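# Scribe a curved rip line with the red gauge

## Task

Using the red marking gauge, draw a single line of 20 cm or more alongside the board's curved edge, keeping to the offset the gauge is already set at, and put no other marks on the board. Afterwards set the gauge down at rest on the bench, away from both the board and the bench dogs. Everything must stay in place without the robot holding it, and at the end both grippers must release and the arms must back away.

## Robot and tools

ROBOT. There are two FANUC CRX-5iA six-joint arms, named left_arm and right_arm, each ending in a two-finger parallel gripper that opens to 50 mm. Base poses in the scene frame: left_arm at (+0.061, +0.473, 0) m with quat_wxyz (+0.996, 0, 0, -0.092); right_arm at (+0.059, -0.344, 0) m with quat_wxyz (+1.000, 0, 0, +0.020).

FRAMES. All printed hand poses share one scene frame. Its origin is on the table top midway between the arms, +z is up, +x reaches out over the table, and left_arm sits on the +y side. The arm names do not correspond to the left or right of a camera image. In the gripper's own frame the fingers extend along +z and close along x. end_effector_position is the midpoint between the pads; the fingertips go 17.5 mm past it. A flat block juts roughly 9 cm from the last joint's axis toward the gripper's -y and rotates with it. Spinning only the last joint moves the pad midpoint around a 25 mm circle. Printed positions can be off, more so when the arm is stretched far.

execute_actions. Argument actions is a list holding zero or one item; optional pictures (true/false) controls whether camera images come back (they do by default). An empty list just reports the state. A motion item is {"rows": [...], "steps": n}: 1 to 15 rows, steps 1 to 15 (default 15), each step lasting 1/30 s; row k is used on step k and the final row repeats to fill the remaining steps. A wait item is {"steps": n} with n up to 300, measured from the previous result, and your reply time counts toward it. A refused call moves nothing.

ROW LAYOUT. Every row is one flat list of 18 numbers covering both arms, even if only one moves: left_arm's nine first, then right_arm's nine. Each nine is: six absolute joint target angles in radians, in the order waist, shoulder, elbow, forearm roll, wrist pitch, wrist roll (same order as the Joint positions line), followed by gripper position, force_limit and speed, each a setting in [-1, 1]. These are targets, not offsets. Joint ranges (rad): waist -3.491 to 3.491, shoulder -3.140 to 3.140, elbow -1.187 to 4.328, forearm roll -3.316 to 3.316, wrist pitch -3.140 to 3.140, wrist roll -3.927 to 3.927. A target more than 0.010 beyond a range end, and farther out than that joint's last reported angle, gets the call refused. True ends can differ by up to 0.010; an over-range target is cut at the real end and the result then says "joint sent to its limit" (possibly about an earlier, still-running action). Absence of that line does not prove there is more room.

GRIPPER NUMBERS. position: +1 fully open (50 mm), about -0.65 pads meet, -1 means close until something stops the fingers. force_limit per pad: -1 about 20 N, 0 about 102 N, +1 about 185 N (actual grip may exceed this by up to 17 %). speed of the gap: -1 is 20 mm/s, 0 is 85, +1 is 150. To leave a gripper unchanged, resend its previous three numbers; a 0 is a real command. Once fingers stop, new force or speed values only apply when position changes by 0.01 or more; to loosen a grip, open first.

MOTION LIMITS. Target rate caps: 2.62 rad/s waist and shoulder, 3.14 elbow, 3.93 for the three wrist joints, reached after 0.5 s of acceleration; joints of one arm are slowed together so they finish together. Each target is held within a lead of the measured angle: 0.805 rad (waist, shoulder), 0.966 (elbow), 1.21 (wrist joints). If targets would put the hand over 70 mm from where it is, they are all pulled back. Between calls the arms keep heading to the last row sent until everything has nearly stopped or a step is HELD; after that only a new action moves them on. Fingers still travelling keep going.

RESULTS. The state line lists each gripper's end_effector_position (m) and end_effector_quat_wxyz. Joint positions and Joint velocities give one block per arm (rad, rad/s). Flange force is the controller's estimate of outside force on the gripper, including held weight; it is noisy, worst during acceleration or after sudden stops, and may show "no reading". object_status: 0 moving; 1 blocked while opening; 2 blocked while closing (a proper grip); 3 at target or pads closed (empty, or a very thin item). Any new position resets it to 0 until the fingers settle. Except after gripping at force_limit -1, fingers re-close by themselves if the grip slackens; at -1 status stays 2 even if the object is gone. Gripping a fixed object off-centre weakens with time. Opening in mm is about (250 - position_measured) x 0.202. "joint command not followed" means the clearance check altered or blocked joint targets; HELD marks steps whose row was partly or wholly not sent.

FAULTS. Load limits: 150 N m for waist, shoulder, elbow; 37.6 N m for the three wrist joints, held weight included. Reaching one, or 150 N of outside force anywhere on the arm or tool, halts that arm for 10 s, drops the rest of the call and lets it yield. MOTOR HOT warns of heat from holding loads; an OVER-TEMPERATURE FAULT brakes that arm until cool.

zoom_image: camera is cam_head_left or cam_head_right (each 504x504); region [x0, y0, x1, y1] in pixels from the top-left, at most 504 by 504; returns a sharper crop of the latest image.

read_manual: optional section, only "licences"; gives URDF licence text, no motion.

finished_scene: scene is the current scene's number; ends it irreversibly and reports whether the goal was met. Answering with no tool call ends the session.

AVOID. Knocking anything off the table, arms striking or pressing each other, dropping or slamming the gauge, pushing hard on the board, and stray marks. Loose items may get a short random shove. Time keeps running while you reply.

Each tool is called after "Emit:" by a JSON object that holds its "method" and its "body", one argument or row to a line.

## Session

Emit:
{"method": "execute_actions", "body": {
  "actions": []
}}

Scene clock: 0.00 s of 4800.00 s.
left_arm: end_effector_position=(+0.1490, +0.1065, +0.1432) position_measured=3 object_status=3 end_effector_quat_wxyz=(+0.052, +0.397, +0.879, +0.258) | right_arm: end_effector_position=(+0.4010, -0.6678, +0.3061) position_measured=3 object_status=3 end_effector_quat_wxyz=(-0.118, -0.345, +0.816, +0.448)
Joint positions: left_arm=[-1.124  0.166 -0.071 -0.407 -1.681  2.057] | right_arm=[-0.698  0.755  0.965 -0.485 -2.681  2.696]
Joint velocities: left_arm=[ 0.001 -0.002  0.     0.     0.    -0.001] | right_arm=[-0.001 -0.001 -0.     0.     0.    -0.001]
Flange force (N, the push that the arm receives, along the gripper's own x y z axes): no reading

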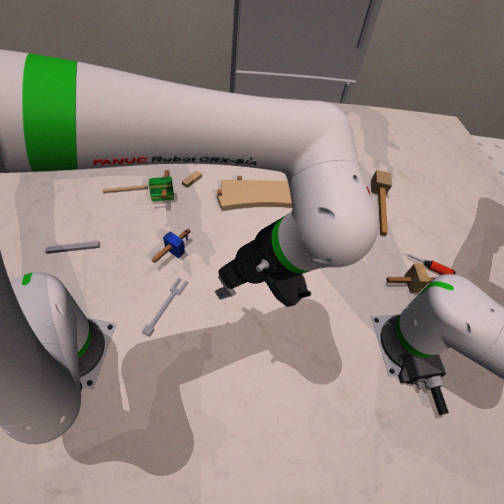

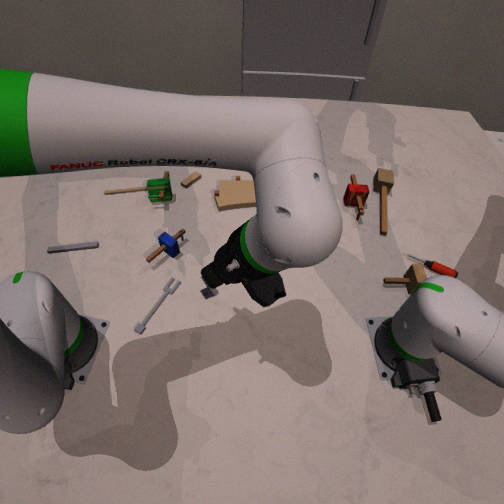

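Emit:
{"method": "execute_actions", "body": {
  "actions": [
    {"rows":[[0.5,0,0.1,0,-1.6708,0,1,0,0,-0.698,0.2,0.2,0,-1.5708,1.5,1,0,0]]}
  ],
  "pictures": false
}}

Emit:
{"method": "execute_actions", "body": {
  "actions": [
    {"steps":55}
  ]
}}

Emit:
{"method": "zoom_image", "body": {
  "camera": "cam_head_right",
  "region": [325,165,405,235]
}}

Emit:
{"method": "zoom_image", "body": {
  "camera": "cam_head_left",
  "region": [325,165,405,235]
}}

Emit:
{"method": "zoom_image", "body": {
  "camera": "cam_head_right",
  "region": [205,160,335,230]
}}

Scene clock: 9.17 s of 4800.00 s.
left_arm: end_effector_position=(+0.2478, +0.1153, +0.2053) position_measured=3 object_status=3 end_effector_quat_wxyz=(-0.047, +0.484, +0.862, +0.145) | right_arm: end_effector_position=(+0.3901, -0.7235, +0.2595) position_measured=3 object_status=3 end_effector_quat_wxyz=(-0.099, +0.126, +0.975, +0.153)
Joint positions: left_arm=[-0.718  0.095  0.002 -0.233 -1.677  1.448] | right_arm=[-0.698  0.4    0.476 -0.175 -1.971  1.931]
Joint velocities: left_arm=[ 1.003 -0.132  0.135  0.319  0.008 -1.499] | right_arm=[ 0.001 -0.987 -1.361  0.857  1.959 -2.116]
Flange force (N, the push that the arm receives, along the gripper's own x y z axes): left_arm=[-1.8 -2.7 -0.6] | right_arm=[0.6 0.0 -6.2]
Steps of this call (steps 1 to 90: nothing new was sent; then 5.67 s passed at rest; steps 91 to 105: all 15 steps of this action). Readings (joint positions | what the end effector reports):
91: left_arm=[-1.123 0.166 -0.071 -0.407 -1.681 2.056] | right_arm=[-0.698 0.755 0.965 -0.485 -2.680 2.696] | left_arm position_measured=3 object_status=3 | right_arm position_measured=3 object_status=3
92: left_arm=[-1.119 0.166 -0.070 -0.404 -1.681 2.049] | right_arm=[-0.698 0.752 0.960 -0.482 -2.673 2.688] | left_arm position_measured=3 object_status=3 | right_arm position_measured=3 object_status=3
94: left_arm=[-1.092 0.160 -0.065 -0.391 -1.681 2.009] | right_arm=[-0.698 0.733 0.934 -0.465 -2.636 2.648] | left_arm position_measured=3 object_status=3 | right_arm position_measured=3 object_status=3
98: left_arm=[-0.970 0.135 -0.039 -0.330 -1.679 1.826] | right_arm=[-0.698 0.648 0.817 -0.391 -2.465 2.464] | left_arm position_measured=3 object_status=3 | right_arm position_measured=3 object_status=3
105: the state above

Scene clock: 11.00 s of 4800.00 s.
left_arm: end_effector_position=(+0.4843, +0.4747, +0.3099) position_measured=3 object_status=3 end_effector_quat_wxyz=(-0.000, +0.587, +0.809, -0.000) | right_arm: end_effector_position=(+0.3678, -0.7781, +0.2588) position_measured=3 object_status=3 end_effector_quat_wxyz=(-0.000, +0.356, +0.934, +0.000)
Joint positions: left_arm=[ 0.5   -0.     0.1   -0.    -1.671  0.   ] | right_arm=[-0.698  0.2    0.2    0.    -1.571  1.5  ]
Joint velocities: left_arm=[ 0.001  0.    -0.001  0.    -0.    -0.002] | right_arm=[-0.001  0.    -0.001 -0.     0.001  0.   ]
Flange force (N, the push that the arm receives, along the gripper's own x y z axes): left_arm=[-1.4 -3.7 3.4] | right_arm=[-2.0 -2.2 -2.8]
Steps of this call (steps 1 to 55: the robot went on to your last target). Readings (joint positions | what the end effector reports):
1: left_arm=[-0.684 0.091 0.006 -0.222 -1.677 1.397] | right_arm=[-0.698 0.367 0.431 -0.146 -1.905 1.860] | left_arm position_measured=3 object_status=3 | right_arm position_measured=3 object_status=3
2: left_arm=[-0.651 0.087 0.011 -0.212 -1.676 1.347] | right_arm=[-0.698 0.336 0.388 -0.119 -1.843 1.793] | left_arm position_measured=3 object_status=3 | right_arm position_measured=3 object_status=3
4: left_arm=[-0.585 0.079 0.018 -0.194 -1.676 1.248] | right_arm=[-0.698 0.281 0.312 -0.071 -1.734 1.675] | left_arm position_measured=3 object_status=3 | right_arm position_measured=3 object_status=3
8: left_arm=[-0.456 0.067 0.031 -0.163 -1.675 1.057] | right_arm=[-0.698 0.213 0.218 -0.012 -1.597 1.528] | left_arm position_measured=3 object_status=3 | right_arm position_measured=3 object_status=3
55: the state above

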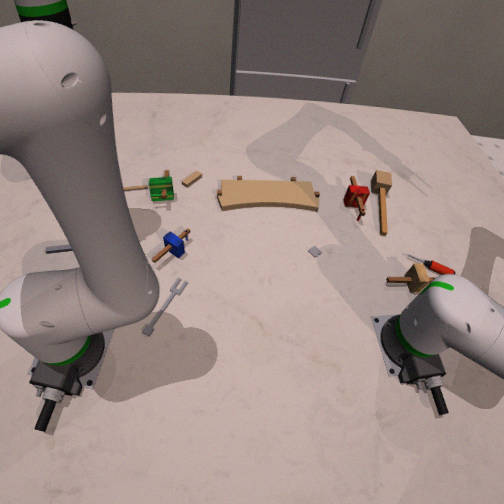

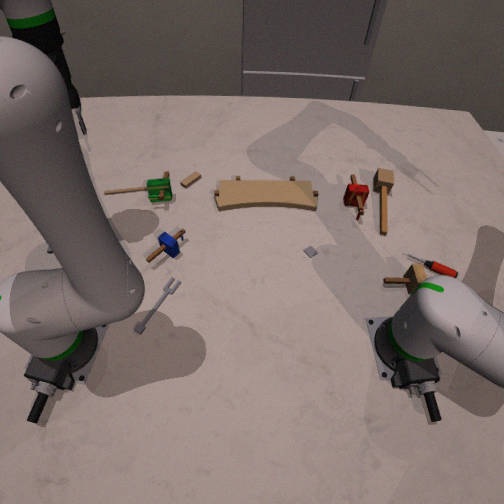

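Region (325, 165, 405, 235) of cam_head_right's 504x504 image, scaled by 6.300, with more detail than that image has; it fills the top 441 rows of this view, and the rest is white.

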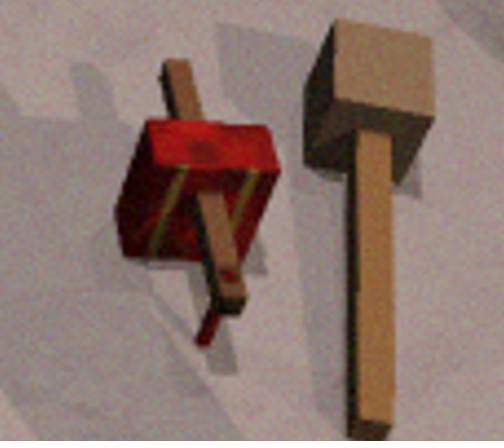

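Region (325, 165, 405, 235) of cam_head_left's 504x504 image, scaled by 6.300, with more detail than that image has; it fills the top 441 rows of this view, and the rest is white.

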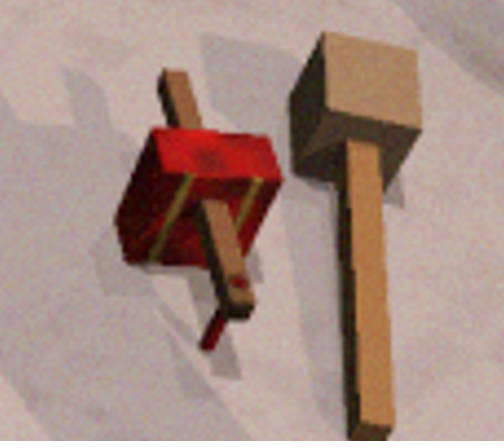

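Region (205, 160, 335, 230) of cam_head_right's 504x504 image, scaled by 3.877, with more detail than that image has; it fills the top 271 rows of this view, and the rest is white.

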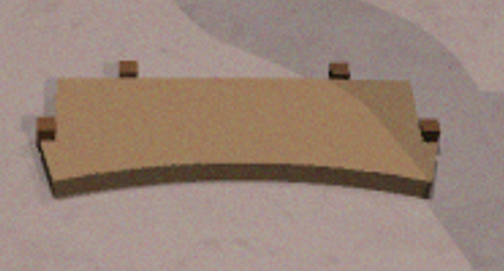

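Emit:
{"method": "execute_actions", "body": {
  "actions": [
    {"rows":[[0.5,0,0,-1.5708,1.444,3.1416,1,0,0,0.3936,0.154,-0.1828,0,-1.234,1.137,1,0,0]]}
  ],
  "pictures": false
}}

Emit:
{"method": "execute_actions", "body": {
  "actions": [
    {"steps":60}
  ]
}}

Emit:
{"method": "zoom_image", "body": {
  "camera": "cam_head_left",
  "region": [315,145,405,235]
}}

Scene clock: 52.20 s of 4800.00 s.
left_arm: end_effector_position=(+0.5625, +0.6294, +0.2819) position_measured=3 object_status=3 end_effector_quat_wxyz=(-0.002, +0.424, +0.867, +0.261) | right_arm: end_effector_position=(+0.4713, -0.6639, +0.2130) position_measured=3 object_status=3 end_effector_quat_wxyz=(-0.000, +0.271, +0.963, -0.000)
Joint positions: left_arm=[ 0.5   -0.     0.072 -0.389 -1.281  0.389] | right_arm=[-0.399  0.185  0.076  0.    -1.461  1.382]
Joint velocities: left_arm=[ 0.     0.    -0.059 -0.933  0.932  0.936] | right_arm=[ 0.722 -0.03  -0.246 -0.     0.214 -0.23 ]
Flange force (N, the push that the arm receives, along the gripper's own x y z axes): left_arm=[-1.7 -1.3 0.2] | right_arm=[-6.4 -2.2 -1.3]
Steps of this call (steps 1 to 15: the robot went on to your last target; steps 16 to 90: nothing new was sent; then 37.70 s passed at rest; steps 91 to 105: all 15 steps of this action). Readings (joint positions | what the end effector reports):
91: left_arm=[0.500 -0.000 0.100 -0.000 -1.670 0.000] | right_arm=[-0.698 0.200 0.200 0.000 -1.571 1.500] | left_arm position_measured=3 object_status=3 | right_arm position_measured=3 object_status=3
92: left_arm=[0.500 -0.000 0.100 -0.007 -1.663 0.007] | right_arm=[-0.694 0.200 0.197 0.000 -1.569 1.498] | left_arm position_measured=3 object_status=3 | right_arm position_measured=3 object_status=3
94: left_arm=[0.500 -0.000 0.096 -0.048 -1.623 0.048] | right_arm=[-0.667 0.198 0.185 0.000 -1.557 1.486] | left_arm position_measured=3 object_status=3 | right_arm position_measured=3 object_status=3
98: left_arm=[0.500 -0.000 0.086 -0.173 -1.497 0.173] | right_arm=[-0.569 0.193 0.140 0.000 -1.518 1.443] | left_arm position_measured=3 object_status=3 | right_arm position_measured=3 object_status=3
105: the state above

Scene clock: 54.20 s of 4800.00 s.
left_arm: end_effector_position=(+0.6892, +0.3482, +0.4862) position_measured=3 object_status=3 end_effector_quat_wxyz=(+0.715, +0.355, +0.578, -0.170) | right_arm: end_effector_position=(+0.5394, -0.2899, +0.1200) position_measured=3 object_status=3 end_effector_quat_wxyz=(-0.000, +0.000, +1.000, +0.000)
Joint positions: left_arm=[ 0.5   -0.     0.005 -1.484  1.1    2.79 ] | right_arm=[ 0.394  0.154 -0.183 -0.    -1.234  1.137]
Joint velocities: left_arm=[-0.     0.    -0.017 -0.283  1.112  1.143] | right_arm=[ 0.     0.     0.    -0.    -0.001  0.   ]
Flange force (N, the push that the arm receives, along the gripper's own x y z axes): left_arm=[0.9 -4.2 -1.4] | right_arm=[-3.7 -1.0 -2.6]
Steps of this call (steps 1 to 60: the robot went on to your last target). Readings (joint positions | what the end effector reports):
1: left_arm=[0.500 -0.000 0.070 -0.421 -1.249 0.421] | right_arm=[-0.375 0.184 0.067 0.000 -1.454 1.374] | left_arm position_measured=3 object_status=3 | right_arm position_measured=3 object_status=3
2: left_arm=[0.500 -0.000 0.068 -0.453 -1.217 0.453] | right_arm=[-0.350 0.183 0.059 0.000 -1.447 1.367] | left_arm position_measured=3 object_status=3 | right_arm position_measured=3 object_status=3
4: left_arm=[0.500 -0.000 0.064 -0.516 -1.150 0.520] | right_arm=[-0.301 0.181 0.043 0.000 -1.433 1.351] | left_arm position_measured=3 object_status=3 | right_arm position_measured=3 object_status=3
8: left_arm=[0.500 -0.000 0.056 -0.640 -1.008 0.662] | right_arm=[-0.203 0.177 0.011 0.000 -1.405 1.321] | left_arm position_measured=3 object_status=3 | right_arm position_measured=3 object_status=3
60: the state above

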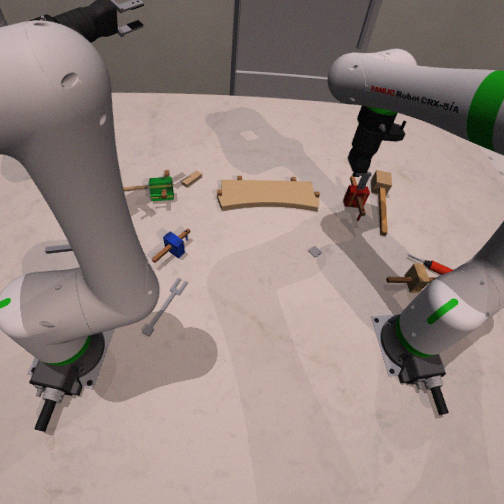

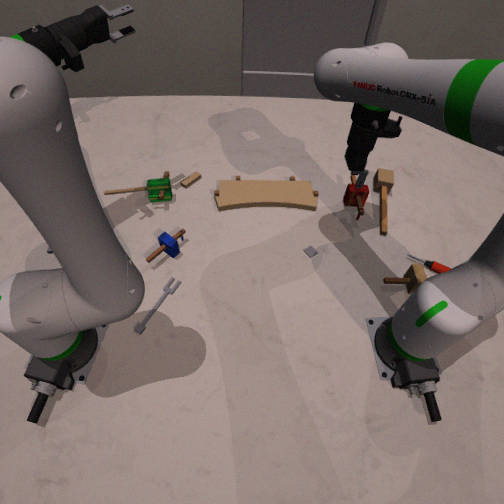

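Region (315, 145, 405, 235) of cam_head_left's 504x504 image, scaled by 5.600, with more detail than that image has.

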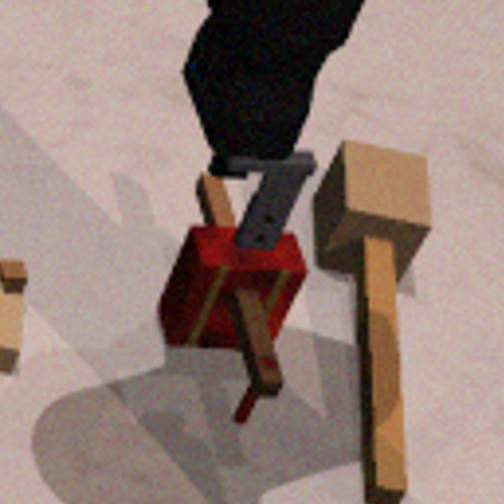

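Emit:
{"method": "execute_actions", "body": {
  "actions": [
    {"rows":[[0.5,0,0,-1.5708,1.444,3.1416,1,0,0,0.3608,0.203,-0.2125,0,-1.1553,1.13,1,0,0]]}
  ]
}}

Emit:
{"method": "zoom_image", "body": {
  "camera": "cam_head_left",
  "region": [325,160,395,230]
}}

Scene clock: 62.73 s of 4800.00 s.
left_arm: end_effector_position=(+0.5876, +0.2997, +0.4650) position_measured=3 object_status=3 end_effector_quat_wxyz=(+0.598, +0.378, +0.598, -0.378) | right_arm: end_effector_position=(+0.5475, -0.3028, +0.0851) position_measured=3 object_status=3 end_effector_quat_wxyz=(+0.000, +0.020, +1.000, -0.000)
Joint positions: left_arm=[ 0.5    0.    -0.    -1.571  1.444  3.142] | right_arm=[ 0.361  0.203 -0.212  0.    -1.155  1.13 ]
Joint velocities: left_arm=[ 0.001  0.001  0.001 -0.    -0.    -0.002] | right_arm=[-0.001  0.001 -0.001 -0.     0.001  0.001]
Flange force (N, the push that the arm receives, along the gripper's own x y z axes): left_arm=[0.8 -1.7 1.0] | right_arm=[-3.2 -1.6 -2.8]
Steps of this call (steps 1 to 30: the robot went on to your last target; steps 31 to 90: nothing new was sent; then 5.03 s passed at rest; steps 91 to 105: all 15 steps of this action). Readings (joint positions | what the end effector reports):
91: left_arm=[0.500 0.000 -0.000 -1.571 1.444 3.142] | right_arm=[0.394 0.154 -0.183 0.000 -1.233 1.137] | left_arm position_measured=3 object_status=3 | right_arm position_measured=3 object_status=3
92: left_arm=[0.500 0.000 -0.000 -1.571 1.444 3.142] | right_arm=[0.391 0.159 -0.186 0.000 -1.226 1.136] | left_arm position_measured=3 object_status=3 | right_arm position_measured=3 object_status=3
94: left_arm=[0.500 0.000 -0.000 -1.571 1.444 3.142] | right_arm=[0.376 0.181 -0.199 0.000 -1.191 1.133] | left_arm position_measured=3 object_status=3 | right_arm position_measured=3 object_status=3
98: left_arm=[0.500 0.000 -0.000 -1.571 1.444 3.142] | right_arm=[0.362 0.201 -0.211 0.000 -1.158 1.130] | left_arm position_measured=3 object_status=3 | right_arm position_measured=3 object_status=3
105: the state above

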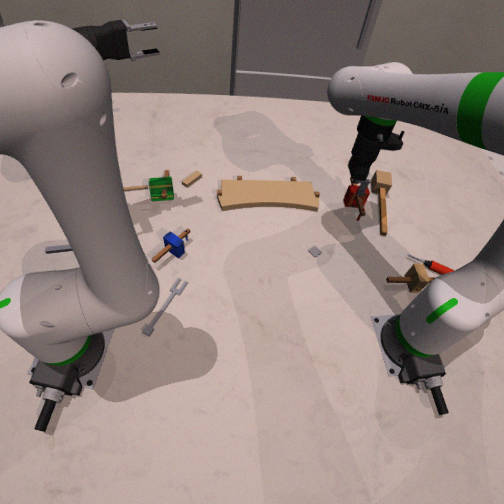

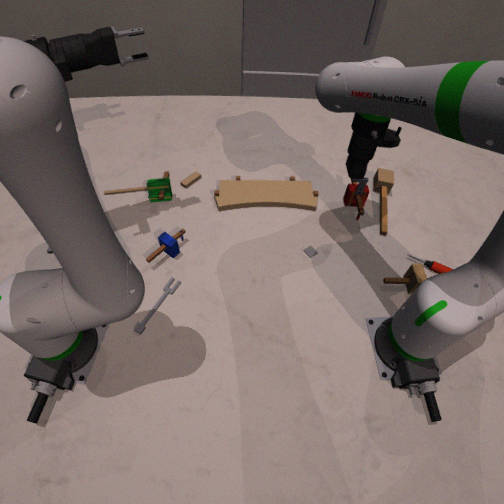

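Region (325, 160, 395, 230) of cam_head_left's 504x504 image, scaled by 7.200, with more detail than that image has.

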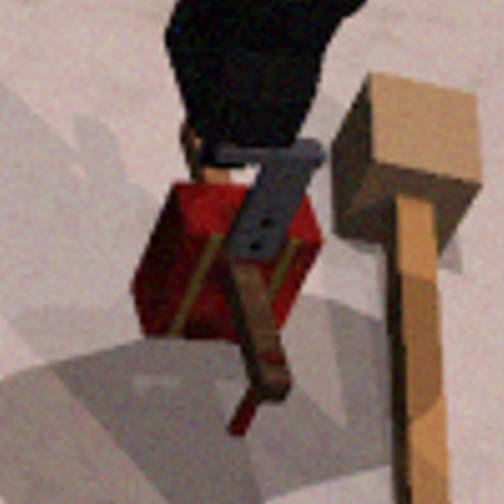

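Emit:
{"method": "execute_actions", "body": {
  "actions": [
    {"rows":[[0.5,0,0,-1.5708,1.444,3.1416,1,0,0,0.349,0.2246,-0.2434,0,-1.1028,1.14,1,0,0]]}
  ]
}}

Emit:
{"method": "zoom_image", "body": {
  "camera": "cam_head_left",
  "region": [325,160,395,230]
}}

Scene clock: 81.43 s of 4800.00 s.
left_arm: end_effector_position=(+0.5876, +0.2996, +0.4650) position_measured=3 object_status=3 end_effector_quat_wxyz=(+0.598, +0.378, +0.598, -0.378) | right_arm: end_effector_position=(+0.5474, -0.3070, +0.0696) position_measured=3 object_status=3 end_effector_quat_wxyz=(-0.000, +0.021, +1.000, -0.000)
Joint positions: left_arm=[ 0.5    0.    -0.    -1.571  1.444  3.142] | right_arm=[ 0.353  0.218 -0.234 -0.    -1.119  1.136]
Joint velocities: left_arm=[-0.     0.    -0.001 -0.    -0.     0.   ] | right_arm=[-0.    -0.    -0.001  0.001  0.     0.   ]
Flange force (N, the push that the arm receives, along the gripper's own x y z axes): left_arm=[1.0 -2.2 0.2] | right_arm=[-8.0 3.8 -32.7]
FORCE FAULT: contact force on the right arm reached its limit, and that arm stopped for 10 seconds. The contact can be on any part of that arm, not only on its tool. That arm's remaining commands of this call were not run. That arm holds still and accepts commands again. Move the arm away from the contact; if what it grips holds it there, let go first. Pushing or pulling that hard again can fault the arm again.
The stop of the right arm began at step 96 of this call (marked STOPPED below). From that step on that arm followed nothing that you had sent. 10 of its steps, steps kept back included, did not run and will not run. Nothing is kept back now, and the robot has no last target.
Steps of this call (steps 1 to 15: the robot went on to your last target; steps 16 to 90: nothing new was sent; then 5.50 s passed at rest; steps 91 to 105: all 15 steps of this action; steps 106 to 396: the stop continued). Readings (joint positions | what the end effector reports):
91: left_arm=[0.500 0.000 -0.000 -1.571 1.444 3.142] | right_arm=[0.361 0.203 -0.213 -0.000 -1.154 1.130] | left_arm position_measured=3 object_status=3 | right_arm position_measured=3 object_status=3
92: left_arm=[0.500 0.000 -0.000 -1.571 1.444 3.142] | right_arm=[0.359 0.206 -0.217 -0.000 -1.147 1.130] | left_arm position_measured=3 object_status=3 | right_arm position_measured=3 object_status=3
94: left_arm=[0.500 0.000 -0.000 -1.571 1.444 3.142] | right_arm=[0.353 0.217 -0.233 -0.000 -1.121 1.136] | left_arm position_measured=3 object_status=3 | right_arm position_measured=3 object_status=3
96: left_arm=[0.500 0.000 -0.000 -1.571 1.444 3.142] | right_arm=[0.353 0.218 -0.234 -0.000 -1.119 1.136] | left_arm position_measured=3 object_status=3 | right_arm position_measured=3 object_status=3 STOPPED (the right arm)
98: left_arm=[0.500 0.000 -0.000 -1.571 1.444 3.142] | right_arm=[0.353 0.218 -0.234 -0.000 -1.119 1.136] | left_arm position_measured=3 object_status=3 | right_arm position_measured=3 object_status=3
396: the state above

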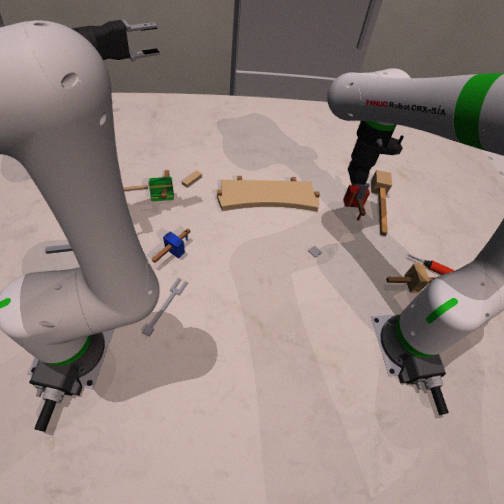

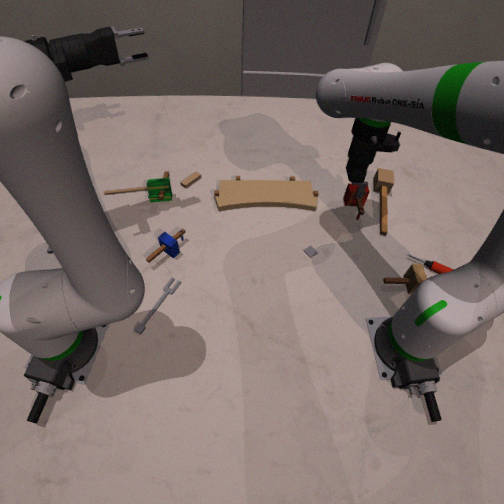

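Region (325, 160, 395, 230) of cam_head_left's 504x504 image, scaled by 7.200, with more detail than that image has.

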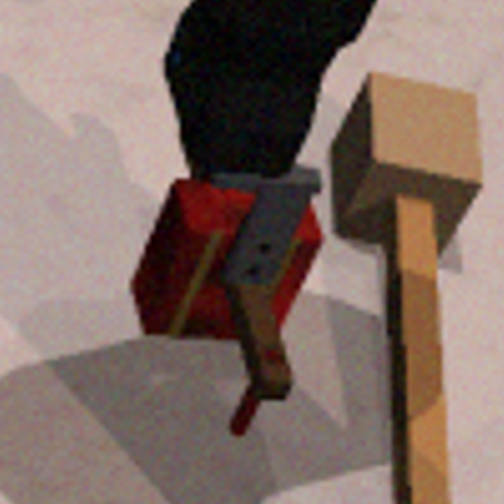

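Emit:
{"method": "execute_actions", "body": {
  "actions": [
    {"rows":[[0.5,0,0,-1.5708,1.444,3.1416,1,0,0,0.353,0.2145,-0.2295,0,-1.1268,1.136,1,0,0]],"steps":8}
  ],
  "pictures": false
}}

Emit:
{"method": "execute_actions", "body": {
  "actions": [
    {"rows":[[0.5,0,0,-1.5708,1.444,3.1416,1,0,0,0.353,0.2145,-0.2295,0,-1.1268,1.136,-1,-0.3,0]]}
  ]
}}

Emit:
{"method": "zoom_image", "body": {
  "camera": "cam_head_left",
  "region": [325,160,395,230]
}}

Scene clock: 91.53 s of 4800.00 s.
left_arm: end_effector_position=(+0.5876, +0.2996, +0.4650) position_measured=3 object_status=3 end_effector_quat_wxyz=(+0.598, +0.378, +0.598, -0.378) | right_arm: end_effector_position=(+0.5474, -0.3070, +0.0727) position_measured=3 object_status=3 end_effector_quat_wxyz=(-0.000, +0.021, +1.000, -0.000)
Joint positions: left_arm=[ 0.5   -0.    -0.    -1.571  1.444  3.142] | right_arm=[ 0.353  0.215 -0.23  -0.    -1.127  1.136]
Joint velocities: left_arm=[-0. -0.  0. -0.  0. -0.] | right_arm=[ 0.002 -0.003  0.002 -0.001 -0.004 -0.001]
Flange force (N, the push that the arm receives, along the gripper's own x y z axes): left_arm=[0.1 -2.0 -1.1] | right_arm=[-2.8 -0.4 -2.0]
Steps of this call (steps 1 to 90: nothing new was sent; then 6.83 s passed at rest; steps 91 to 98: all 8 steps of this action). Readings (joint positions | what the end effector reports):
91: left_arm=[0.500 0.000 -0.000 -1.571 1.444 3.142] | right_arm=[0.353 0.218 -0.234 -0.000 -1.119 1.136] | left_arm position_measured=3 object_status=3 | right_arm position_measured=3 object_status=3
92: left_arm=[0.500 -0.000 -0.000 -1.571 1.444 3.142] | right_arm=[0.353 0.217 -0.233 -0.000 -1.122 1.136] | left_arm position_measured=3 object_status=3 | right_arm position_measured=3 object_status=3
94: left_arm=[0.500 0.000 -0.000 -1.571 1.444 3.142] | right_arm=[0.353 0.216 -0.231 -0.000 -1.125 1.136] | left_arm position_measured=3 object_status=3 | right_arm position_measured=3 object_status=3
98: the state above

Scene clock: 92.03 s of 4800.00 s.
left_arm: end_effector_position=(+0.5876, +0.2996, +0.4650) position_measured=3 object_status=3 end_effector_quat_wxyz=(+0.598, +0.378, +0.598, -0.378) | right_arm: end_effector_position=(+0.5474, -0.3068, +0.0729) position_measured=87 object_status=2 end_effector_quat_wxyz=(-0.000, +0.021, +1.000, +0.000)
Joint positions: left_arm=[ 0.5   -0.    -0.    -1.571  1.444  3.142] | right_arm=[ 0.353  0.215 -0.23  -0.    -1.127  1.136]
Joint velocities: left_arm=[ 0.001 -0.     0.    -0.     0.     0.001] | right_arm=[-0.     0.    -0.001 -0.001  0.    -0.   ]
Flange force (N, the push that the arm receives, along the gripper's own x y z axes): left_arm=[0.7 -4.9 -0.1] | right_arm=[-3.3 -2.1 -1.4]
Steps of this call (steps 1 to 15: all 15 steps of this action). Readings (joint positions | what the end effector reports):
1: left_arm=[0.500 -0.000 -0.000 -1.571 1.444 3.142] | right_arm=[0.353 0.215 -0.230 -0.000 -1.127 1.136] | left_arm position_measured=3 object_status=3 | right_arm position_measured=14 object_status=0
2: left_arm=[0.500 -0.000 -0.000 -1.571 1.444 3.142] | right_arm=[0.353 0.215 -0.230 -0.000 -1.127 1.136] | left_arm position_measured=3 object_status=3 | right_arm position_measured=28 object_status=0
4: left_arm=[0.500 -0.000 -0.000 -1.571 1.444 3.142] | right_arm=[0.353 0.215 -0.230 -0.000 -1.127 1.136] | left_arm position_measured=3 object_status=3 | right_arm position_measured=56 object_status=0
8: left_arm=[0.500 -0.000 -0.000 -1.571 1.444 3.142] | right_arm=[0.353 0.215 -0.230 -0.000 -1.127 1.136] | left_arm position_measured=3 object_status=3 | right_arm position_measured=87 object_status=0
15: the state above

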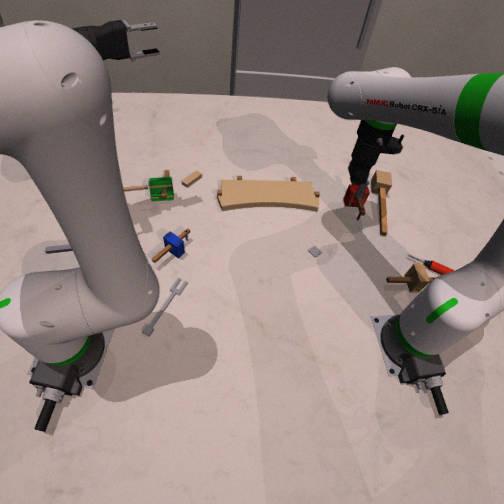

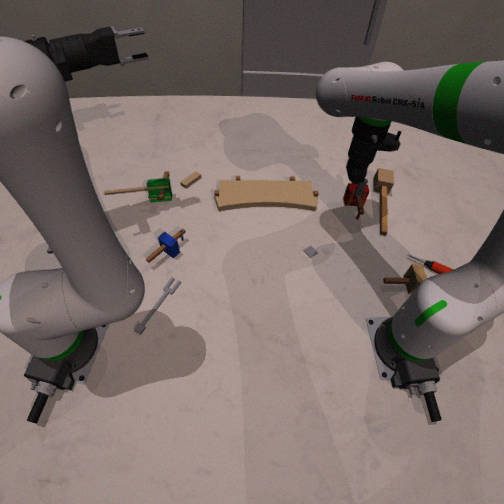

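Region (325, 160, 395, 230) of cam_head_left's 504x504 image, scaled by 7.200, with more detail than that image has.

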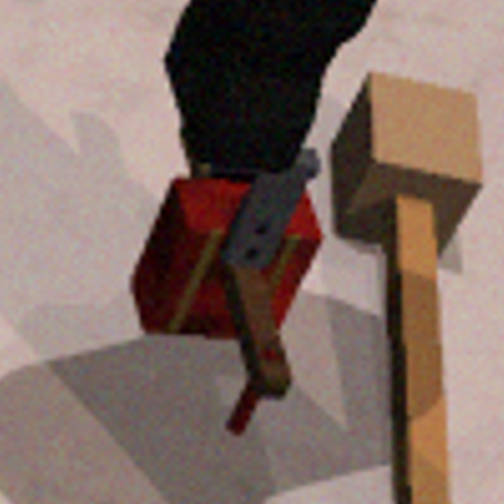

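Emit:
{"method": "execute_actions", "body": {
  "actions": [
    {"rows":[[0.25,0,0,-1.5708,1.5708,3.1416,1,0,0,0.353,0.1,-0.02,0,-1.4508,1.136,-1,-0.3,0]]}
  ],
  "pictures": false
}}

Emit:
{"method": "execute_actions", "body": {
  "actions": [
    {"rows":[[0.25,0,0,-1.5708,1.5708,3.1416,1,0,0,0.08,0,0,-1.5708,-1.4508,0,-1,-0.3,0]]}
  ],
  "pictures": false
}}

Emit:
{"method": "execute_actions", "body": {
  "actions": [
    {"steps":45}
  ],
  "pictures": false
}}

Emit:
{"method": "execute_actions", "body": {
  "actions": [
    {"rows":[[0.184,0,0,-1.5708,1.5708,3.1416,1,0,0,0.08,0,0,-1.5708,-1.4508,0,-1,-0.3,0]]}
  ]
}}

Emit:
{"method": "zoom_image", "body": {
  "camera": "cam_head_left",
  "region": [170,10,310,130]
}}

Emit:
{"method": "zoom_image", "body": {
  "camera": "cam_head_right",
  "region": [150,10,290,130]
}}

Scene clock: 109.40 s of 4800.00 s.
left_arm: end_effector_position=(+0.4909, +0.1764, +0.4650) position_measured=3 object_status=3 end_effector_quat_wxyz=(+0.519, +0.480, +0.520, -0.480) | right_arm: end_effector_position=(+0.5406, -0.3097, +0.2118) position_measured=87 object_status=2 end_effector_quat_wxyz=(+0.000, +0.021, +1.000, -0.000)
Joint positions: left_arm=[ 0.259 -0.    -0.    -1.571  1.566  3.142] | right_arm=[ 0.353  0.101 -0.023  0.    -1.447  1.136]
Joint velocities: left_arm=[-0.215  0.     0.     0.     0.108 -0.001] | right_arm=[-0.    -0.025  0.05  -0.002 -0.082  0.   ]
Flange force (N, the push that the arm receives, along the gripper's own x y z axes): left_arm=[1.1 -6.0 10.9] | right_arm=[3.7 -3.7 -15.2]
Steps of this call (steps 1 to 15: the robot went on to your last target; steps 16 to 90: nothing new was sent; then 13.87 s passed at rest; steps 91 to 105: all 15 steps of this action). Readings (joint positions | what the end effector reports):
91: left_arm=[0.499 -0.000 -0.000 -1.571 1.444 3.142] | right_arm=[0.353 0.214 -0.229 0.000 -1.128 1.136] | left_arm position_measured=3 object_status=3 | right_arm position_measured=87 object_status=2
92: left_arm=[0.495 -0.000 -0.000 -1.571 1.447 3.142] | right_arm=[0.353 0.212 -0.224 -0.000 -1.135 1.136] | left_arm position_measured=3 object_status=3 | right_arm position_measured=87 object_status=2
94: left_arm=[0.468 -0.000 -0.000 -1.571 1.460 3.142] | right_arm=[0.353 0.198 -0.198 0.000 -1.175 1.136] | left_arm position_measured=3 object_status=3 | right_arm position_measured=87 object_status=2
98: left_arm=[0.381 -0.000 -0.000 -1.571 1.504 3.142] | right_arm=[0.353 0.151 -0.114 0.000 -1.306 1.136] | left_arm position_measured=3 object_status=3 | right_arm position_measured=87 object_status=2
105: the state above

Scene clock: 109.90 s of 4800.00 s.
left_arm: end_effector_position=(+0.4867, +0.1725, +0.4650) position_measured=3 object_status=3 end_effector_quat_wxyz=(+0.516, +0.483, +0.516, -0.483) | right_arm: end_effector_position=(+0.4793, -0.1831, +0.2034) position_measured=87 object_status=2 end_effector_quat_wxyz=(-0.118, +0.291, +0.923, +0.223)
Joint positions: left_arm=[ 0.25  -0.    -0.    -1.571  1.571  3.142] | right_arm=[ 0.253  0.063 -0.013 -0.511 -1.449  0.719]
Joint velocities: left_arm=[ 0.001  0.001 -0.001 -0.     0.     0.   ] | right_arm=[-0.196 -0.072  0.015 -1.191 -0.002 -0.809]
Flange force (N, the push that the arm receives, along the gripper's own x y z axes): left_arm=[0.0 -2.5 1.2] | right_arm=[-0.8 1.2 -0.1]
Steps of this call (steps 1 to 15: all 15 steps of this action). Readings (joint positions | what the end effector reports):
1: left_arm=[0.254 -0.000 -0.000 -1.571 1.569 3.142] | right_arm=[0.353 0.101 -0.022 -0.000 -1.448 1.135] | left_arm position_measured=3 object_status=3 | right_arm position_measured=87 object_status=2
2: left_arm=[0.252 -0.000 -0.000 -1.571 1.570 3.142] | right_arm=[0.352 0.100 -0.021 -0.007 -1.449 1.128] | left_arm position_measured=3 object_status=3 | right_arm position_measured=87 object_status=2
4: left_arm=[0.251 -0.000 -0.000 -1.571 1.570 3.142] | right_arm=[0.343 0.096 -0.020 -0.048 -1.449 1.091] | left_arm position_measured=3 object_status=3 | right_arm position_measured=87 object_status=2
8: left_arm=[0.250 -0.000 -0.000 -1.571 1.571 3.142] | right_arm=[0.306 0.082 -0.017 -0.216 -1.449 0.939] | left_arm position_measured=3 object_status=3 | right_arm position_measured=87 object_status=2
15: the state above

Scene clock: 111.40 s of 4800.00 s.
left_arm: end_effector_position=(+0.4867, +0.1725, +0.4650) position_measured=3 object_status=3 end_effector_quat_wxyz=(+0.516, +0.483, +0.516, -0.483) | right_arm: end_effector_position=(+0.4614, +0.0356, +0.4650) position_measured=87 object_status=2 end_effector_quat_wxyz=(+0.500, -0.500, -0.500, -0.500)
Joint positions: left_arm=[ 0.25  -0.    -0.    -1.571  1.571  3.142] | right_arm=[ 0.08   0.    -0.    -1.571 -1.451  0.   ]
Joint velocities: left_arm=[-0.001 -0.    -0.     0.    -0.    -0.   ] | right_arm=[-0.     0.    -0.     0.    -0.001 -0.   ]
Flange force (N, the push that the arm receives, along the gripper's own x y z axes): left_arm=[1.8 -3.8 0.5] | right_arm=[0.5 2.9 -0.7]
Steps of this call (steps 1 to 45: the robot went on to your last target). Readings (joint positions | what the end effector reports):
1: left_arm=[0.250 -0.000 -0.000 -1.571 1.571 3.142] | right_arm=[0.247 0.060 -0.013 -0.552 -1.449 0.692] | left_arm position_measured=3 object_status=3 | right_arm position_measured=87 object_status=2
2: left_arm=[0.250 -0.000 -0.000 -1.571 1.571 3.142] | right_arm=[0.240 0.058 -0.012 -0.592 -1.449 0.664] | left_arm position_measured=3 object_status=3 | right_arm position_measured=87 object_status=2
4: left_arm=[0.250 -0.000 -0.000 -1.571 1.571 3.142] | right_arm=[0.227 0.053 -0.011 -0.672 -1.450 0.610] | left_arm position_measured=3 object_status=3 | right_arm position_measured=87 object_status=2
8: left_arm=[0.250 -0.000 -0.000 -1.571 1.571 3.142] | right_arm=[0.201 0.044 -0.009 -0.828 -1.450 0.504] | left_arm position_measured=3 object_status=3 | right_arm position_measured=87 object_status=2
45: the state above
All arms were judged still, so your last target was given up. Only a new action makes them travel on or press farther. Fingers that are still opening or closing keep moving.

Scene clock: 111.90 s of 4800.00 s.
left_arm: end_effector_position=(+0.4660, +0.1451, +0.4650) position_measured=3 object_status=3 end_effector_quat_wxyz=(+0.500, +0.500, +0.500, -0.500) | right_arm: end_effector_position=(+0.4614, +0.0356, +0.4650) position_measured=87 object_status=2 end_effector_quat_wxyz=(+0.500, -0.500, -0.500, -0.500)
Joint positions: left_arm=[ 0.184 -0.    -0.    -1.571  1.571  3.142] | right_arm=[ 0.08  -0.    -0.    -1.571 -1.451 -0.   ]
Joint velocities: left_arm=[-0.002  0.001  0.    -0.     0.    -0.001] | right_arm=[-0.    -0.     0.    -0.    -0.001 -0.   ]
Flange force (N, the push that the arm receives, along the gripper's own x y z axes): left_arm=[0.7 -3.1 -3.3] | right_arm=[0.8 1.5 -0.5]
Steps of this call (steps 1 to 15: all 15 steps of this action). Readings (joint positions | what the end effector reports):
1: left_arm=[0.249 -0.000 -0.000 -1.571 1.571 3.142] | right_arm=[0.080 0.000 -0.000 -1.571 -1.451 0.000] | left_arm position_measured=3 object_status=3 | right_arm position_measured=87 object_status=2
2: left_arm=[0.245 -0.000 -0.000 -1.571 1.571 3.142] | right_arm=[0.080 0.000 0.000 -1.571 -1.451 0.000] | left_arm position_measured=3 object_status=3 | right_arm position_measured=87 object_status=2
4: left_arm=[0.219 -0.000 -0.000 -1.571 1.571 3.142] | right_arm=[0.080 -0.000 0.000 -1.571 -1.451 0.000] | left_arm position_measured=3 object_status=3 | right_arm position_measured=87 object_status=2
8: left_arm=[0.186 -0.000 -0.000 -1.571 1.571 3.142] | right_arm=[0.080 -0.000 0.000 -1.571 -1.451 -0.000] | left_arm position_measured=3 object_status=3 | right_arm position_measured=87 object_status=2
15: the state above

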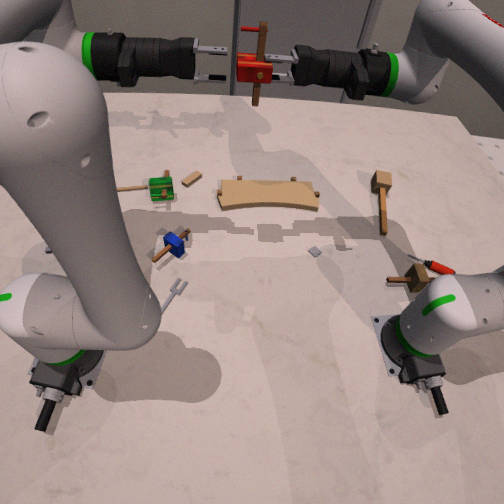

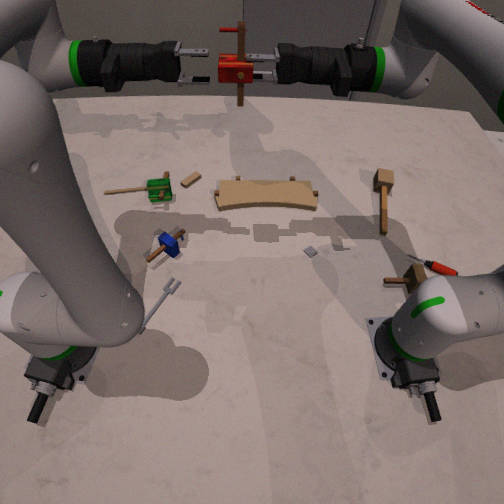

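Region (170, 10, 310, 130) of cam_head_left's 504x504 image, scaled by 3.600, with more detail than that image has; it fills the top 432 rows of this view, and the rest is white.

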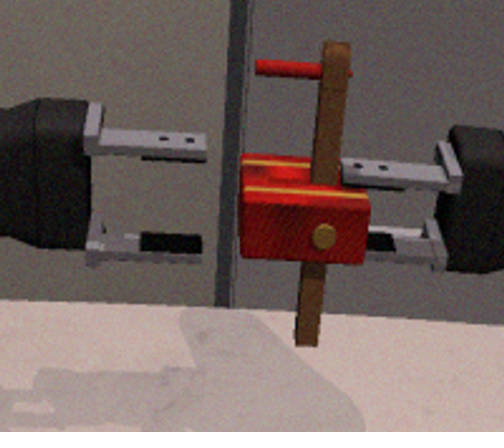

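Region (150, 10, 290, 130) of cam_head_right's 504x504 image, scaled by 3.600, with more detail than that image has; it fills the top 432 rows of this view, and the rest is white.

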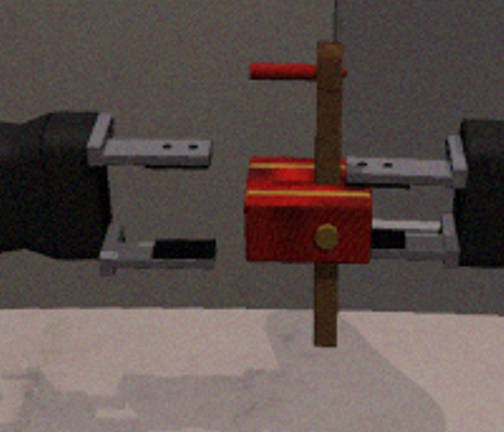

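Emit:
{"method": "execute_actions", "body": {
  "actions": [
    {"rows":[[0.13,0,0,-1.5708,1.517,3.1416,1,0,0,0.08,0,0,-1.5708,-1.4508,0,-1,-0.3,0]],"steps":10}
  ],
  "pictures": false
}}

Emit:
{"method": "execute_actions", "body": {
  "actions": [
    {"rows":[[0.072,0,0,-1.5708,1.459,3.1416,1,0,0,0.08,0,0,-1.5708,-1.4508,0,-1,-0.3,0]]}
  ]
}}

Emit:
{"method": "zoom_image", "body": {
  "camera": "cam_head_right",
  "region": [190,15,290,115]
}}

Scene clock: 125.20 s of 4800.00 s.
left_arm: end_effector_position=(+0.4653, +0.1222, +0.4649) position_measured=3 object_status=3 end_effector_quat_wxyz=(+0.500, +0.500, +0.500, -0.500) | right_arm: end_effector_position=(+0.4614, +0.0356, +0.4650) position_measured=87 object_status=2 end_effector_quat_wxyz=(+0.500, -0.500, -0.500, -0.500)
Joint positions: left_arm=[ 0.131  0.    -0.    -1.571  1.518  3.142] | right_arm=[ 0.08  -0.    -0.    -1.571 -1.451 -0.   ]
Joint velocities: left_arm=[-0.009  0.002 -0.    -0.001 -0.009  0.003] | right_arm=[-0.001  0.    -0.     0.    -0.002  0.   ]
Flange force (N, the push that the arm receives, along the gripper's own x y z axes): left_arm=[-0.7 -1.6 1.6] | right_arm=[1.0 2.6 -2.1]
Steps of this call (steps 1 to 15: the robot went on to your last target; steps 16 to 90: nothing new was sent; then 9.97 s passed at rest; steps 91 to 100: all 10 steps of this action). Readings (joint positions | what the end effector reports):
91: left_arm=[0.183 0.000 -0.000 -1.571 1.570 3.142] | right_arm=[0.080 0.000 0.000 -1.571 -1.451 -0.000] | left_arm position_measured=3 object_status=3 | right_arm position_measured=87 object_status=2
92: left_arm=[0.179 0.000 -0.000 -1.571 1.565 3.142] | right_arm=[0.080 -0.000 -0.000 -1.571 -1.451 -0.000] | left_arm position_measured=3 object_status=3 | right_arm position_measured=87 object_status=2
94: left_arm=[0.155 0.000 -0.000 -1.571 1.542 3.142] | right_arm=[0.080 -0.000 -0.000 -1.571 -1.451 -0.000] | left_arm position_measured=3 object_status=3 | right_arm position_measured=87 object_status=2
98: left_arm=[0.132 0.000 -0.000 -1.571 1.519 3.142] | right_arm=[0.080 -0.000 -0.000 -1.571 -1.451 -0.000] | left_arm position_measured=3 object_status=3 | right_arm position_measured=87 object_status=2
100: the state above

Scene clock: 125.70 s of 4800.00 s.
left_arm: end_effector_position=(+0.4632, +0.0971, +0.4650) position_measured=3 object_status=3 end_effector_quat_wxyz=(+0.500, +0.500, +0.500, -0.500) | right_arm: end_effector_position=(+0.4614, +0.0356, +0.4650) position_measured=87 object_status=2 end_effector_quat_wxyz=(+0.500, -0.500, -0.500, -0.500)
Joint positions: left_arm=[ 0.072  0.    -0.    -1.571  1.459  3.142] | right_arm=[ 0.08   0.     0.    -1.571 -1.451 -0.   ]
Joint velocities: left_arm=[-0.002  0.    -0.     0.    -0.001  0.   ] | right_arm=[ 0.  0. -0. -0.  0. -0.]
Flange force (N, the push that the arm receives, along the gripper's own x y z axes): left_arm=[-0.1 -0.5 -3.6] | right_arm=[0.8 1.8 -1.2]
Steps of this call (steps 1 to 15: all 15 steps of this action). Readings (joint positions | what the end effector reports):
1: left_arm=[0.130 0.000 -0.000 -1.571 1.517 3.142] | right_arm=[0.080 -0.000 0.000 -1.571 -1.451 -0.000] | left_arm position_measured=3 object_status=3 | right_arm position_measured=87 object_status=2
2: left_arm=[0.125 0.000 -0.000 -1.571 1.512 3.142] | right_arm=[0.080 -0.000 0.000 -1.571 -1.451 0.000] | left_arm position_measured=3 object_status=3 | right_arm position_measured=87 object_status=2
4: left_arm=[0.100 0.000 -0.000 -1.571 1.487 3.142] | right_arm=[0.080 -0.000 0.000 -1.571 -1.451 -0.000] | left_arm position_measured=3 object_status=3 | right_arm position_measured=87 object_status=2
8: left_arm=[0.074 0.000 -0.000 -1.571 1.461 3.142] | right_arm=[0.080 -0.000 -0.000 -1.571 -1.451 -0.000] | left_arm position_measured=3 object_status=3 | right_arm position_measured=87 object_status=2
15: the state above

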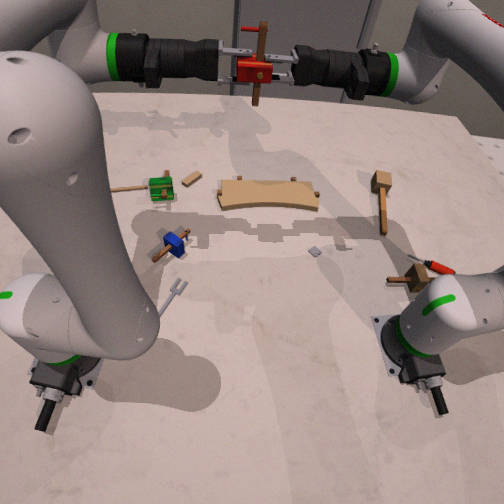

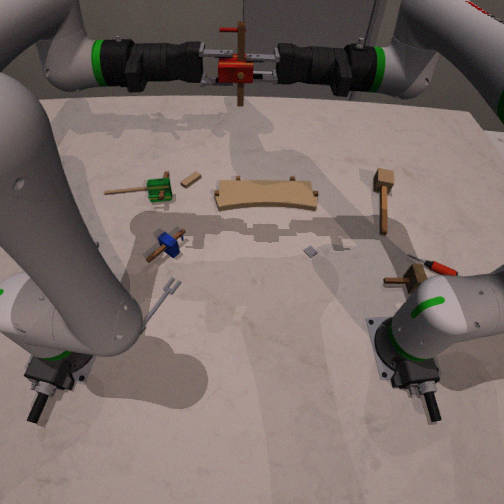

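Region (190, 15, 290, 115) of cam_head_right's 504x504 image, scaled by 5.040, with more detail than that image has.

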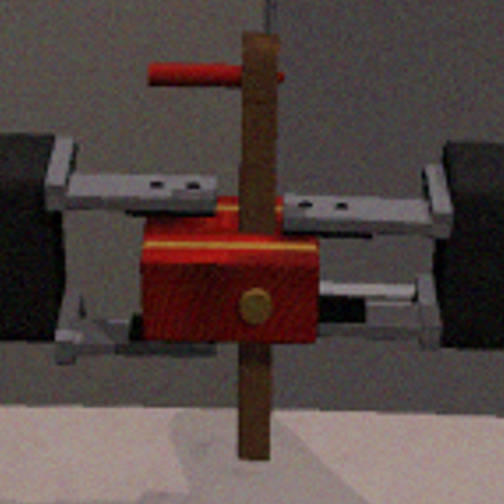

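Emit:
{"method": "execute_actions", "body": {
  "actions": [
    {"rows":[[0.072,0,0,-1.5708,1.459,3.1416,-1,-0.6,-0.6,0.08,0,0,-1.5708,-1.4508,0,-1,-0.3,0]]}
  ]
}}

Emit:
{"method": "zoom_image", "body": {
  "camera": "cam_head_right",
  "region": [190,15,290,115]
}}

Scene clock: 131.90 s of 4800.00 s.
left_arm: end_effector_position=(+0.4631, +0.0970, +0.4653) position_measured=84 object_status=0 end_effector_quat_wxyz=(+0.500, +0.500, +0.500, -0.500) | right_arm: end_effector_position=(+0.4614, +0.0356, +0.4650) position_measured=87 object_status=2 end_effector_quat_wxyz=(+0.500, -0.500, -0.500, -0.500)
Joint positions: left_arm=[ 0.072 -0.     0.    -1.57   1.459  3.142] | right_arm=[ 0.08  -0.    -0.    -1.571 -1.451 -0.   ]
Joint velocities: left_arm=[-0.001 -0.001  0.     0.001 -0.     0.002] | right_arm=[ 0.    -0.     0.001 -0.001 -0.    -0.001]
Flange force (N, the push that the arm receives, along the gripper's own x y z axes): left_arm=[-20.4 0.6 -4.5] | right_arm=[-22.4 -0.4 -6.2]
Steps of this call (steps 1 to 15: the robot went on to your last target; steps 16 to 90: nothing new was sent; then 2.70 s passed at rest; steps 91 to 105: all 15 steps of this action). Readings (joint positions | what the end effector reports):
91: left_arm=[0.072 0.000 -0.000 -1.571 1.459 3.142] | right_arm=[0.080 -0.000 -0.000 -1.571 -1.451 0.000] | left_arm position_measured=9 object_status=0 | right_arm position_measured=87 object_status=2
92: left_arm=[0.072 -0.000 -0.000 -1.571 1.459 3.142] | right_arm=[0.080 0.000 -0.000 -1.571 -1.451 -0.000] | left_arm position_measured=16 object_status=0 | right_arm position_measured=87 object_status=2
94: left_arm=[0.072 -0.000 -0.000 -1.571 1.459 3.142] | right_arm=[0.080 0.000 -0.000 -1.571 -1.451 -0.000] | left_arm position_measured=32 object_status=0 | right_arm position_measured=87 object_status=2
98: left_arm=[0.072 -0.000 -0.000 -1.571 1.459 3.142] | right_arm=[0.080 -0.000 0.000 -1.571 -1.451 -0.000] | left_arm position_measured=62 object_status=0 | right_arm position_measured=87 object_status=2
105: the state above

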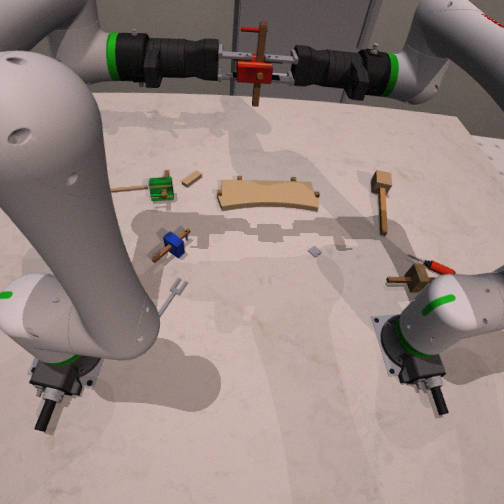

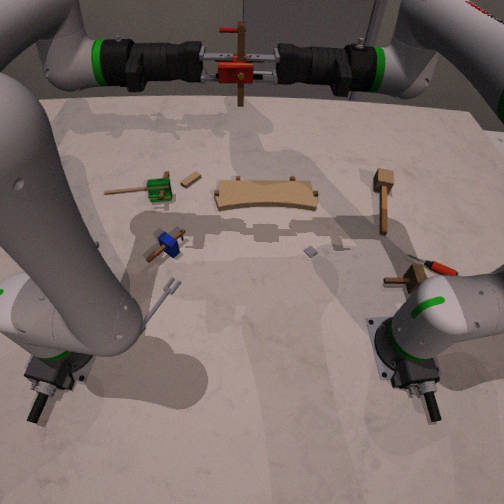

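Region (190, 15, 290, 115) of cam_head_right's 504x504 image, scaled by 5.040, with more detail than that image has.

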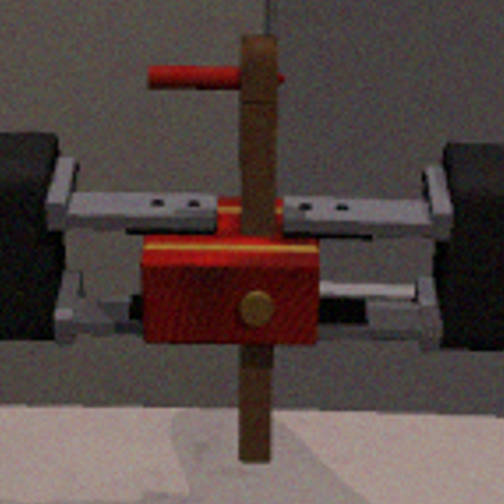

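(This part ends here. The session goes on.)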